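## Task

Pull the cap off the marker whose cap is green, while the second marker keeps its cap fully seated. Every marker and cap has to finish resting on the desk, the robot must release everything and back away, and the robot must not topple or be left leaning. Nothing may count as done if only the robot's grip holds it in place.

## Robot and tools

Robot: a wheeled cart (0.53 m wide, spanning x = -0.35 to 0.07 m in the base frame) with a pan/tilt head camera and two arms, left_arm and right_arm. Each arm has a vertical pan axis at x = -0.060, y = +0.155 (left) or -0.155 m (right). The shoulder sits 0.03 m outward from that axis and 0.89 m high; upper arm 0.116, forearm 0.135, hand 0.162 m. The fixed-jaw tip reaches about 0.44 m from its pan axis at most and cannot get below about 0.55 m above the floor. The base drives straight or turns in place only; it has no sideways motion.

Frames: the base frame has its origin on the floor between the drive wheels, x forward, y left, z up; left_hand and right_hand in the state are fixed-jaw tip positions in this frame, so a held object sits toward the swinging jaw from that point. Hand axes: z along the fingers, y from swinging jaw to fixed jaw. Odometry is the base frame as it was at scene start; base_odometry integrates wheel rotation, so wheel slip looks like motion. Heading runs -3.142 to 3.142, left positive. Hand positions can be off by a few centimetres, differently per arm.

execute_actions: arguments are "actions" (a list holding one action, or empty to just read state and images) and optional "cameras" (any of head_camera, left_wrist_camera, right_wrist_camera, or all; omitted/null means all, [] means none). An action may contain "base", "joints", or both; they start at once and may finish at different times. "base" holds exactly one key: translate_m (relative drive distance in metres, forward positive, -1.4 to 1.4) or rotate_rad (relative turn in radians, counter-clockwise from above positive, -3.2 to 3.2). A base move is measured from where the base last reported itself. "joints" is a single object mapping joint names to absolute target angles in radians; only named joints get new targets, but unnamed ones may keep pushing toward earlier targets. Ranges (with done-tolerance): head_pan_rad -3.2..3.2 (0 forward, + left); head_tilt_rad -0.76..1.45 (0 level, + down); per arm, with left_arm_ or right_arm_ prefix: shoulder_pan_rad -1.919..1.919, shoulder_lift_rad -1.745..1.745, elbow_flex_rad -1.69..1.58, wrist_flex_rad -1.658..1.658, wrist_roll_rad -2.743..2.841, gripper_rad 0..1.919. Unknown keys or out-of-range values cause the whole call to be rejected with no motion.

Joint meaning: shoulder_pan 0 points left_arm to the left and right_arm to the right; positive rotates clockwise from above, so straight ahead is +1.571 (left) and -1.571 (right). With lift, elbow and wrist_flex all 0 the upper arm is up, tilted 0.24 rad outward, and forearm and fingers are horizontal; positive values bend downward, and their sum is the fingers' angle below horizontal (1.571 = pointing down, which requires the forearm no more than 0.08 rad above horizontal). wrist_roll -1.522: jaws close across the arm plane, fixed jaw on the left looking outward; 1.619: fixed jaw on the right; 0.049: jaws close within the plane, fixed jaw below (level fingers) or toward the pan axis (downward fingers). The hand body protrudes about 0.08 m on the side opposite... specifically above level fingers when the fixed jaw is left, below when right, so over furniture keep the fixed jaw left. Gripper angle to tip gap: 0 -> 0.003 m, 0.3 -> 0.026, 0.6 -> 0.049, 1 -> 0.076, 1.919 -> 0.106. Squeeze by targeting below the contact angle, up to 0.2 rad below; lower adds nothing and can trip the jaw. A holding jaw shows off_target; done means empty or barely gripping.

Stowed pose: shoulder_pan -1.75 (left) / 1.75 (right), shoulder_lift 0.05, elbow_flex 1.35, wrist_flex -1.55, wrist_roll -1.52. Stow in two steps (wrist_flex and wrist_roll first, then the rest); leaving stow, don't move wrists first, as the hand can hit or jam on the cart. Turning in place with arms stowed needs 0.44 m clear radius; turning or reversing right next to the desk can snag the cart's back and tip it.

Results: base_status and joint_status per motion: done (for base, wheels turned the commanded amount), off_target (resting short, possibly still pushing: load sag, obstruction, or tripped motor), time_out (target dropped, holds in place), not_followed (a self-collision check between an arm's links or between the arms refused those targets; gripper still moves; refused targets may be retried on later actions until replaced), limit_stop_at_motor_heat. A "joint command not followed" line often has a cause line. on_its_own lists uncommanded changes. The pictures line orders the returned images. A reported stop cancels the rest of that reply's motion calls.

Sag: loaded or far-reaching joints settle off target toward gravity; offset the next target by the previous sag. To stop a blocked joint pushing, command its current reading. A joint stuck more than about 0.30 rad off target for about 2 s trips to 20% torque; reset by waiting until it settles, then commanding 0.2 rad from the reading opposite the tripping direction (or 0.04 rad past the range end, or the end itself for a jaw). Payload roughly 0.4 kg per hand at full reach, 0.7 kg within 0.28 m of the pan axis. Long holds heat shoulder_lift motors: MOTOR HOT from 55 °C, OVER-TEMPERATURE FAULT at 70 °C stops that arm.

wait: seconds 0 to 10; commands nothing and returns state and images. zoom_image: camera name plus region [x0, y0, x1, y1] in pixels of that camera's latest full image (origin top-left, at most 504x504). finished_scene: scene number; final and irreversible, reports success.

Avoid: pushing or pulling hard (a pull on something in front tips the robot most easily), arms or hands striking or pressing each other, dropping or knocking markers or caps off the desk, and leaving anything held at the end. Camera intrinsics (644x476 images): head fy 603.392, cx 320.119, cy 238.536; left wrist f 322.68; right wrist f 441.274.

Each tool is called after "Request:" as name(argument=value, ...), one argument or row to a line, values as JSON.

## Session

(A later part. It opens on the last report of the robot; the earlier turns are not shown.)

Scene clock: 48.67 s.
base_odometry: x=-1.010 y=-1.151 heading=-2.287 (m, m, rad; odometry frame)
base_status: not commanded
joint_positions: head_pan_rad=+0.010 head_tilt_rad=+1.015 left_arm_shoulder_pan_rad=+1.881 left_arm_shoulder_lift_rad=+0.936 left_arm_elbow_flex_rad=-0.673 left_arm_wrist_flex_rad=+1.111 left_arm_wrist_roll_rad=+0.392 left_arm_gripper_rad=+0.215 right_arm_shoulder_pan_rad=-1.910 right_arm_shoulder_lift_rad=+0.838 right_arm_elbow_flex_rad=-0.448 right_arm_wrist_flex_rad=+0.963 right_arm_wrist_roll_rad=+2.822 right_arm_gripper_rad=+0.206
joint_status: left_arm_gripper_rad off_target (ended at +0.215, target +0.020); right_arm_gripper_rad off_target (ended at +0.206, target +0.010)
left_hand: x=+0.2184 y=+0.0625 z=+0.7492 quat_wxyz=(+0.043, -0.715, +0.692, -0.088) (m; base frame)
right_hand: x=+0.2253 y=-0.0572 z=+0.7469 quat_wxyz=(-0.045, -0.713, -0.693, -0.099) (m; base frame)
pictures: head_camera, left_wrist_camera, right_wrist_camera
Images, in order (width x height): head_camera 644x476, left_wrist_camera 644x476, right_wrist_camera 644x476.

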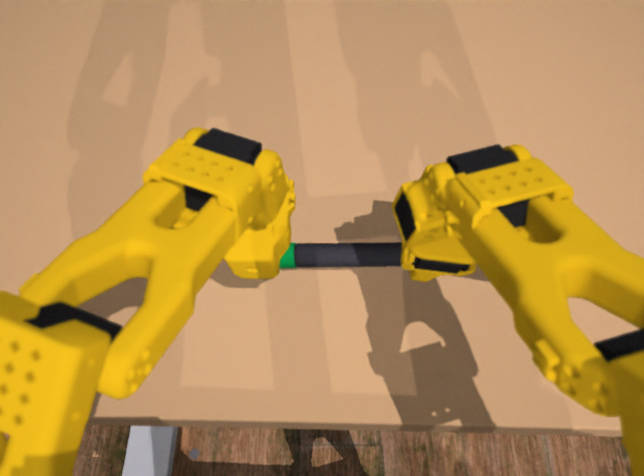

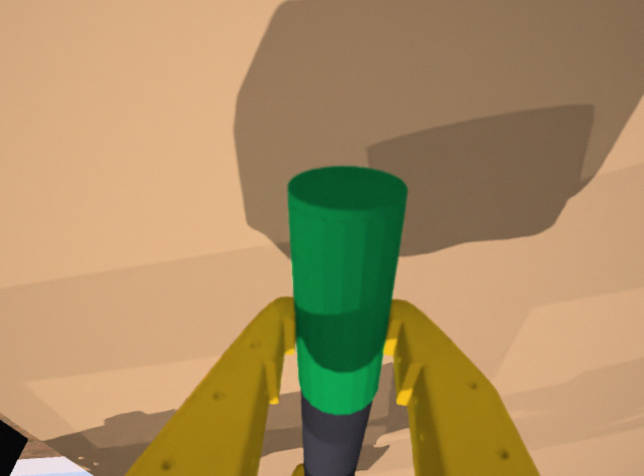

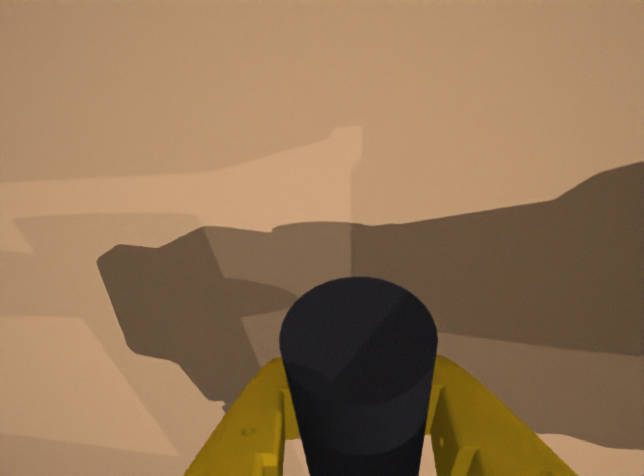

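Request:
execute_actions(
  actions=[
    {"joints":{"left_arm_shoulder_pan_rad":1.76,"left_arm_wrist_roll_rad":0.29,"left_arm_wrist_flex_rad":1.16,"right_arm_shoulder_pan_rad":-1.88,"right_arm_wrist_roll_rad":2.84}},
  ],
)

Scene clock: 49.83 s.
base_odometry: x=-1.010 y=-1.151 heading=-2.287 (m, m, rad; odometry frame)
base_status: not commanded
joint_positions: head_pan_rad=+0.010 head_tilt_rad=+1.015 left_arm_shoulder_pan_rad=+1.769 left_arm_shoulder_lift_rad=+0.930 left_arm_elbow_flex_rad=-0.678 left_arm_wrist_flex_rad=+1.150 left_arm_wrist_roll_rad=+0.297 left_arm_gripper_rad=+0.215 right_arm_shoulder_pan_rad=-1.886 right_arm_shoulder_lift_rad=+0.838 right_arm_elbow_flex_rad=-0.448 right_arm_wrist_flex_rad=+0.962 right_arm_wrist_roll_rad=+2.833 right_arm_gripper_rad=+0.205
joint_status: all done
left_hand: x=+0.2227 y=+0.0958 z=+0.7506 quat_wxyz=(+0.045, -0.722, +0.687, -0.071) (m; base frame)
right_hand: x=+0.2278 y=-0.0641 z=+0.7470 quat_wxyz=(-0.048, -0.718, -0.688, -0.099) (m; base frame)
pictures: head_camera, left_wrist_camera, right_wrist_camera
Images, in order (width x height): head_camera 644x476, left_wrist_camera 644x476, right_wrist_camera 644x476.

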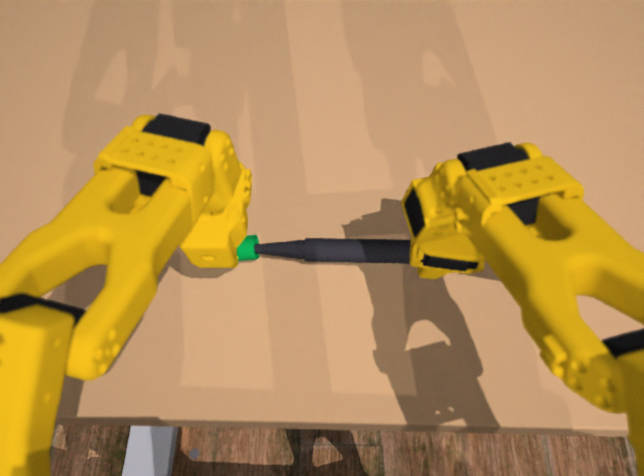

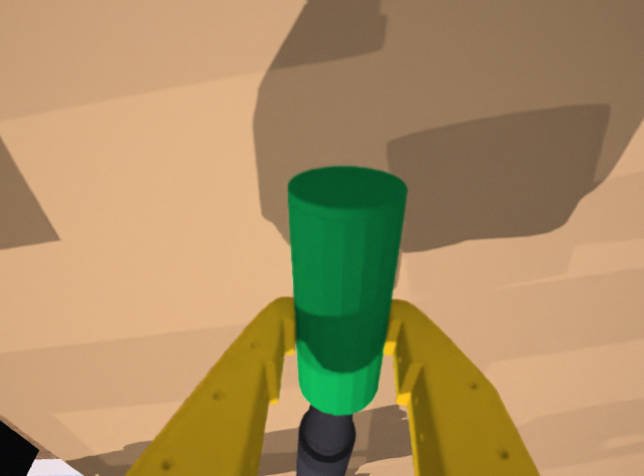

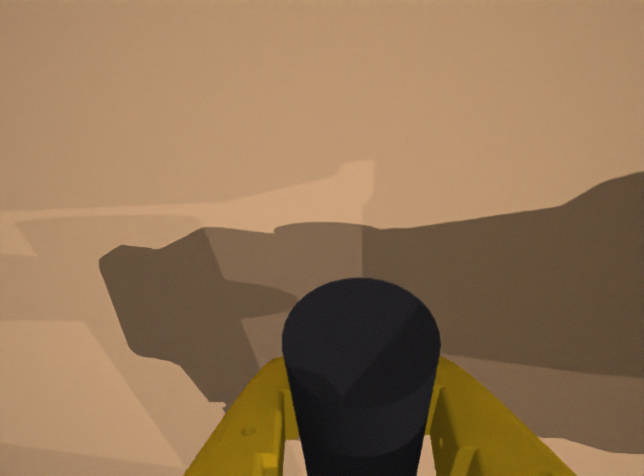

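Request:
execute_actions(
  actions=[
    {"joints":{"left_arm_shoulder_pan_rad":1.5,"left_arm_wrist_roll_rad":0.05}},
  ],
  cameras=[],
)

Request:
execute_actions(
  actions=[
    {"joints":{"left_arm_wrist_roll_rad":-0.70,"left_arm_wrist_flex_rad":1.06,"left_arm_shoulder_lift_rad":0.94,"right_arm_wrist_roll_rad":1.7,"right_arm_shoulder_pan_rad":-1.7}},
  ],
)

Scene clock: 51.77 s.
base_odometry: x=-1.010 y=-1.151 heading=-2.287 (m, m, rad; odometry frame)
base_status: not commanded
joint_positions: head_pan_rad=+0.010 head_tilt_rad=+1.015 left_arm_shoulder_pan_rad=+1.508 left_arm_shoulder_lift_rad=+0.930 left_arm_elbow_flex_rad=-0.678 left_arm_wrist_flex_rad=+1.150 left_arm_wrist_roll_rad=+0.059 left_arm_gripper_rad=+0.215 right_arm_shoulder_pan_rad=-1.886 right_arm_shoulder_lift_rad=+0.838 right_arm_elbow_flex_rad=-0.448 right_arm_wrist_flex_rad=+0.962 right_arm_wrist_roll_rad=+2.833 right_arm_gripper_rad=+0.205
joint_status: all done
left_hand: x=+0.2280 y=+0.1725 z=+0.7506 quat_wxyz=(+0.061, -0.730, +0.678, -0.058) (m; base frame)
right_hand: x=+0.2278 y=-0.0641 z=+0.7470 quat_wxyz=(-0.048, -0.718, -0.688, -0.099) (m; base frame)
pictures: none
No camera images: the call's "cameras" was empty. Leave "cameras" out to get every camera's image.

Scene clock: 53.40 s.
base_odometry: x=-1.010 y=-1.151 heading=-2.287 (m, m, rad; odometry frame)
base_status: not commanded
joint_positions: head_pan_rad=+0.010 head_tilt_rad=+1.015 left_arm_shoulder_pan_rad=+1.508 left_arm_shoulder_lift_rad=+0.966 left_arm_elbow_flex_rad=-0.678 left_arm_wrist_flex_rad=+1.073 left_arm_wrist_roll_rad=-0.692 left_arm_gripper_rad=+0.215 right_arm_shoulder_pan_rad=-1.706 right_arm_shoulder_lift_rad=+0.838 right_arm_elbow_flex_rad=-0.448 right_arm_wrist_flex_rad=+0.962 right_arm_wrist_roll_rad=+1.710 right_arm_gripper_rad=+0.205
joint_status: all done
left_hand: x=+0.2365 y=+0.1786 z=+0.7435 quat_wxyz=(+0.097, -0.429, +0.897, -0.039) (m; base frame)
right_hand: x=+0.2338 y=-0.1231 z=+0.7456 quat_wxyz=(+0.002, -0.988, -0.112, -0.109) (m; base frame)
pictures: head_camera, left_wrist_camera, right_wrist_camera
Images, in order (width x height): head_camera 644x476, left_wrist_camera 644x476, right_wrist_camera 644x476.

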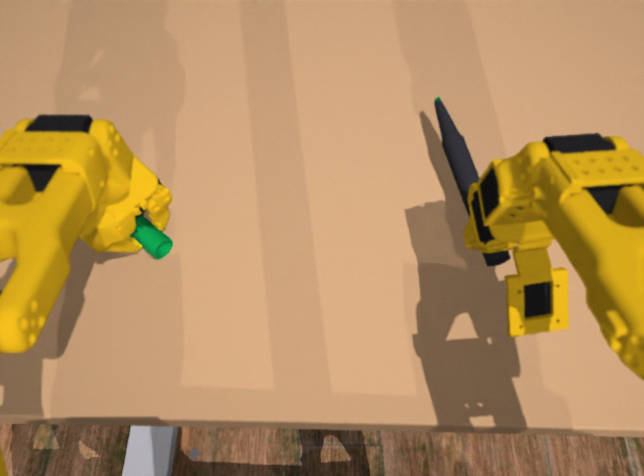

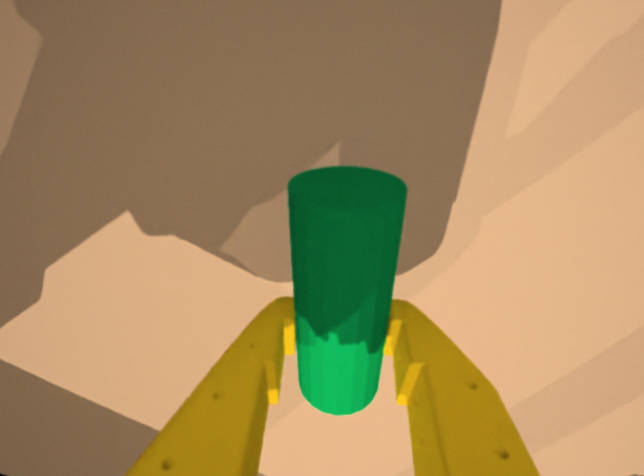

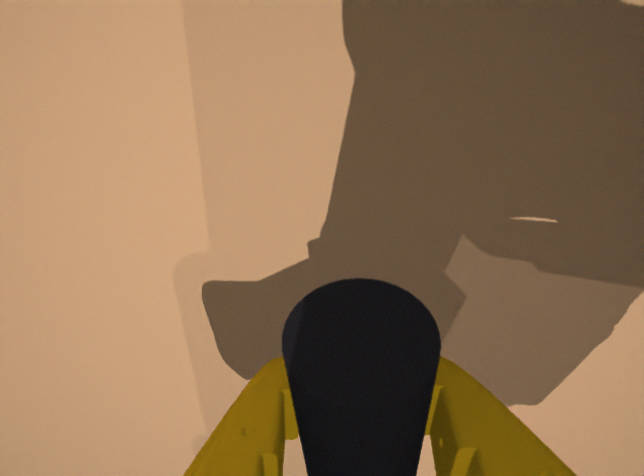

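Request:
execute_actions(
  actions=[
    {"joints":{"left_arm_shoulder_lift_rad":0.95,"right_arm_shoulder_lift_rad":0.895,"right_arm_wrist_flex_rad":0.88}},
  ],
  cameras=["head_camera","right_wrist_camera"],
)

Scene clock: 54.50 s.
base_odometry: x=-1.010 y=-1.151 heading=-2.287 (m, m, rad; odometry frame)
base_status: not commanded
joint_positions: head_pan_rad=+0.010 head_tilt_rad=+1.015 left_arm_shoulder_pan_rad=+1.508 left_arm_shoulder_lift_rad=+0.975 left_arm_elbow_flex_rad=-0.678 left_arm_wrist_flex_rad=+1.073 left_arm_wrist_roll_rad=-0.692 left_arm_gripper_rad=+0.215 right_arm_shoulder_pan_rad=-1.706 right_arm_shoulder_lift_rad=+0.908 right_arm_elbow_flex_rad=-0.448 right_arm_wrist_flex_rad=+0.894 right_arm_wrist_roll_rad=+1.710 right_arm_gripper_rad=+0.203
joint_status: all done
left_hand: x=+0.2351 y=+0.1785 z=+0.7410 quat_wxyz=(+0.093, -0.429, +0.898, -0.038) (m; base frame)
right_hand: x=+0.2333 y=-0.1231 z=+0.7293 quat_wxyz=(+0.002, -0.988, -0.112, -0.108) (m; base frame)
pictures: head_camera, right_wrist_camera
Images, in order (width x height): head_camera 644x476, right_wrist_camera 644x476.

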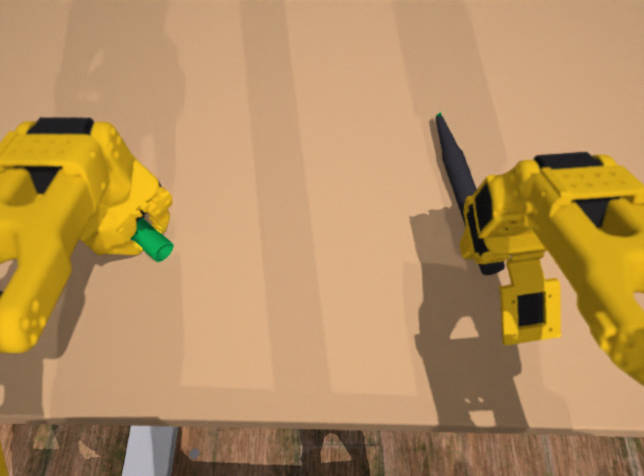

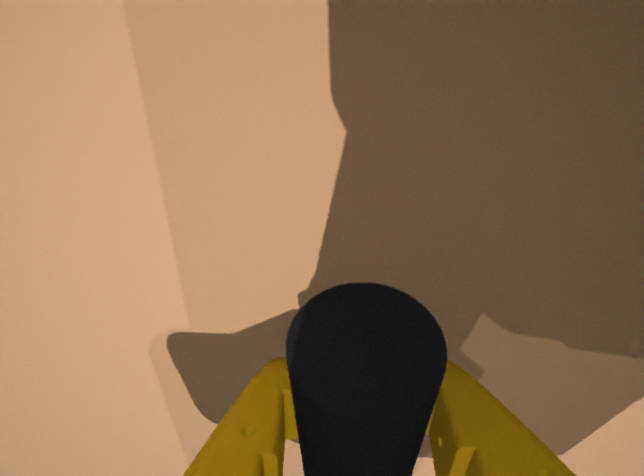

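Request:
execute_actions(
  actions=[
    {"joints":{"left_arm_gripper_rad":0.6,"right_arm_shoulder_lift_rad":0.93,"right_arm_wrist_flex_rad":0.78}},
  ],
  cameras=["head_camera","right_wrist_camera"],
)

Scene clock: 55.77 s.
base_odometry: x=-1.010 y=-1.151 heading=-2.287 (m, m, rad; odometry frame)
base_status: not commanded
joint_positions: head_pan_rad=+0.010 head_tilt_rad=+1.015 left_arm_shoulder_pan_rad=+1.508 left_arm_shoulder_lift_rad=+0.975 left_arm_elbow_flex_rad=-0.678 left_arm_wrist_flex_rad=+1.073 left_arm_wrist_roll_rad=-0.692 left_arm_gripper_rad=+0.588 right_arm_shoulder_pan_rad=-1.706 right_arm_shoulder_lift_rad=+0.928 right_arm_elbow_flex_rad=-0.448 right_arm_wrist_flex_rad=+0.793 right_arm_wrist_roll_rad=+1.710 right_arm_gripper_rad=+0.201
joint_status: all done
left_hand: x=+0.2351 y=+0.1785 z=+0.7410 quat_wxyz=(+0.093, -0.429, +0.898, -0.038) (m; base frame)
right_hand: x=+0.2456 y=-0.1214 z=+0.7281 quat_wxyz=(+0.003, -0.983, -0.111, -0.148) (m; base frame)
pictures: head_camera, right_wrist_camera
Images, in order (width x height): head_camera 644x476, right_wrist_camera 644x476.

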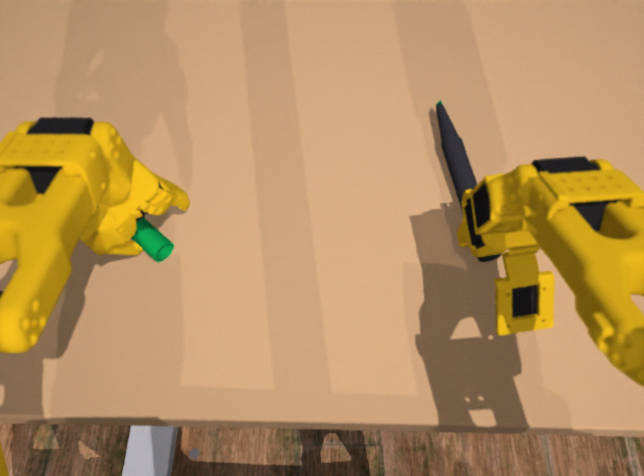

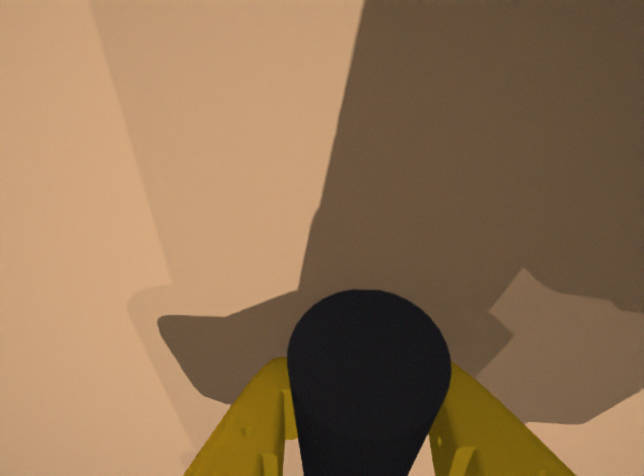

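It's resting on the desk. Release and lift.

Request:
execute_actions(
  actions=[
    {"joints":{"right_arm_gripper_rad":0.6,"left_arm_shoulder_lift_rad":0.6,"left_arm_wrist_flex_rad":1.4}},
  ],
  cameras=[],
)

Request:
execute_actions(
  actions=[
    {"joints":{"right_arm_shoulder_lift_rad":0.5,"right_arm_wrist_flex_rad":1.1}},
  ],
  cameras=["head_camera"],
)

Request:
execute_actions(
  actions=[
    {"base":{"translate_m":-0.4},"joints":{"head_tilt_rad":0.6,"head_pan_rad":-0.2,"right_arm_shoulder_lift_rad":0.0,"left_arm_shoulder_lift_rad":0.0}},
  ],
  cameras=["head_camera"],
)

Scene clock: 58.33 s.
base_odometry: x=-1.010 y=-1.151 heading=-2.287 (m, m, rad; odometry frame)
base_status: not commanded
joint_positions: head_pan_rad=+0.010 head_tilt_rad=+1.015 left_arm_shoulder_pan_rad=+1.508 left_arm_shoulder_lift_rad=+0.659 left_arm_elbow_flex_rad=-0.678 left_arm_wrist_flex_rad=+1.391 left_arm_wrist_roll_rad=-0.692 left_arm_gripper_rad=+0.589 right_arm_shoulder_pan_rad=-1.700 right_arm_shoulder_lift_rad=+0.933 right_arm_elbow_flex_rad=-0.448 right_arm_wrist_flex_rad=+0.787 right_arm_wrist_roll_rad=+1.708 right_arm_gripper_rad=+0.592
joint_status: all done
left_hand: x=+0.2213 y=+0.1776 z=+0.8151 quat_wxyz=(+0.092, -0.429, +0.898, -0.037) (m; base frame)
right_hand: x=+0.2460 y=-0.1233 z=+0.7271 quat_wxyz=(+0.003, -0.983, -0.108, -0.149) (m; base frame)
pictures: none
No camera images: the call's "cameras" was empty. Leave "cameras" out to get every camera's image.

Scene clock: 59.37 s.
base_odometry: x=-1.010 y=-1.151 heading=-2.287 (m, m, rad; odometry frame)
base_status: not commanded
joint_positions: head_pan_rad=+0.010 head_tilt_rad=+1.015 left_arm_shoulder_pan_rad=+1.508 left_arm_shoulder_lift_rad=+0.659 left_arm_elbow_flex_rad=-0.678 left_arm_wrist_flex_rad=+1.391 left_arm_wrist_roll_rad=-0.692 left_arm_gripper_rad=+0.589 right_arm_shoulder_pan_rad=-1.700 right_arm_shoulder_lift_rad=+0.553 right_arm_elbow_flex_rad=-0.448 right_arm_wrist_flex_rad=+1.091 right_arm_wrist_roll_rad=+1.708 right_arm_gripper_rad=+0.592
joint_status: all done
left_hand: x=+0.2213 y=+0.1776 z=+0.8151 quat_wxyz=(+0.092, -0.429, +0.898, -0.037) (m; base frame)
right_hand: x=+0.2463 y=-0.1233 z=+0.8173 quat_wxyz=(+0.004, -0.977, -0.107, -0.187) (m; base frame)
pictures: head_camera
Images, in order (width x height): head_camera 644x476.

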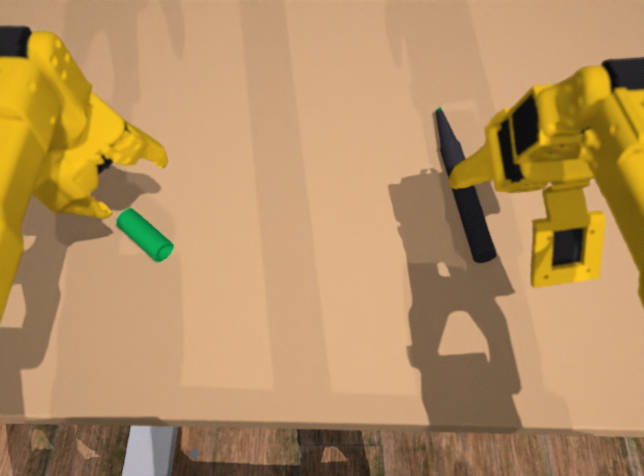

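Scene clock: 62.13 s.
base_odometry: x=-0.748 y=-0.848 heading=-2.287 (m, m, rad; odometry frame)
base_status: done
joint_positions: head_pan_rad=-0.190 head_tilt_rad=+0.614 left_arm_shoulder_pan_rad=+1.508 left_arm_shoulder_lift_rad=+0.044 left_arm_elbow_flex_rad=-0.678 left_arm_wrist_flex_rad=+1.394 left_arm_wrist_roll_rad=-0.692 left_arm_gripper_rad=+0.589 right_arm_shoulder_pan_rad=-1.700 right_arm_shoulder_lift_rad=+0.039 right_arm_elbow_flex_rad=-0.448 right_arm_wrist_flex_rad=+1.094 right_arm_wrist_roll_rad=+1.708 right_arm_gripper_rad=+0.592
joint_status: all done
left_hand: x=+0.2203 y=+0.1775 z=+0.9745 quat_wxyz=(+0.366, -0.396, +0.829, -0.148) (m; base frame)
right_hand: x=+0.2478 y=-0.1231 z=+0.9632 quat_wxyz=(+0.009, -0.898, -0.098, -0.429) (m; base frame)
pictures: head_camera
Images, in order (width x height): head_camera 644x476.

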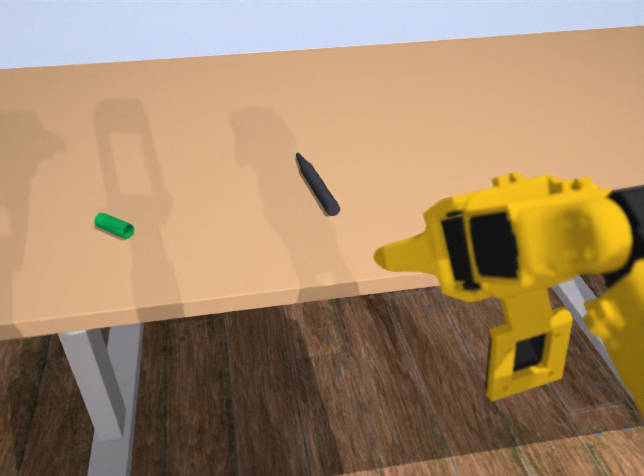

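Request:
finished_scene(
  scene=1,
)

The scene is finished: the task was done.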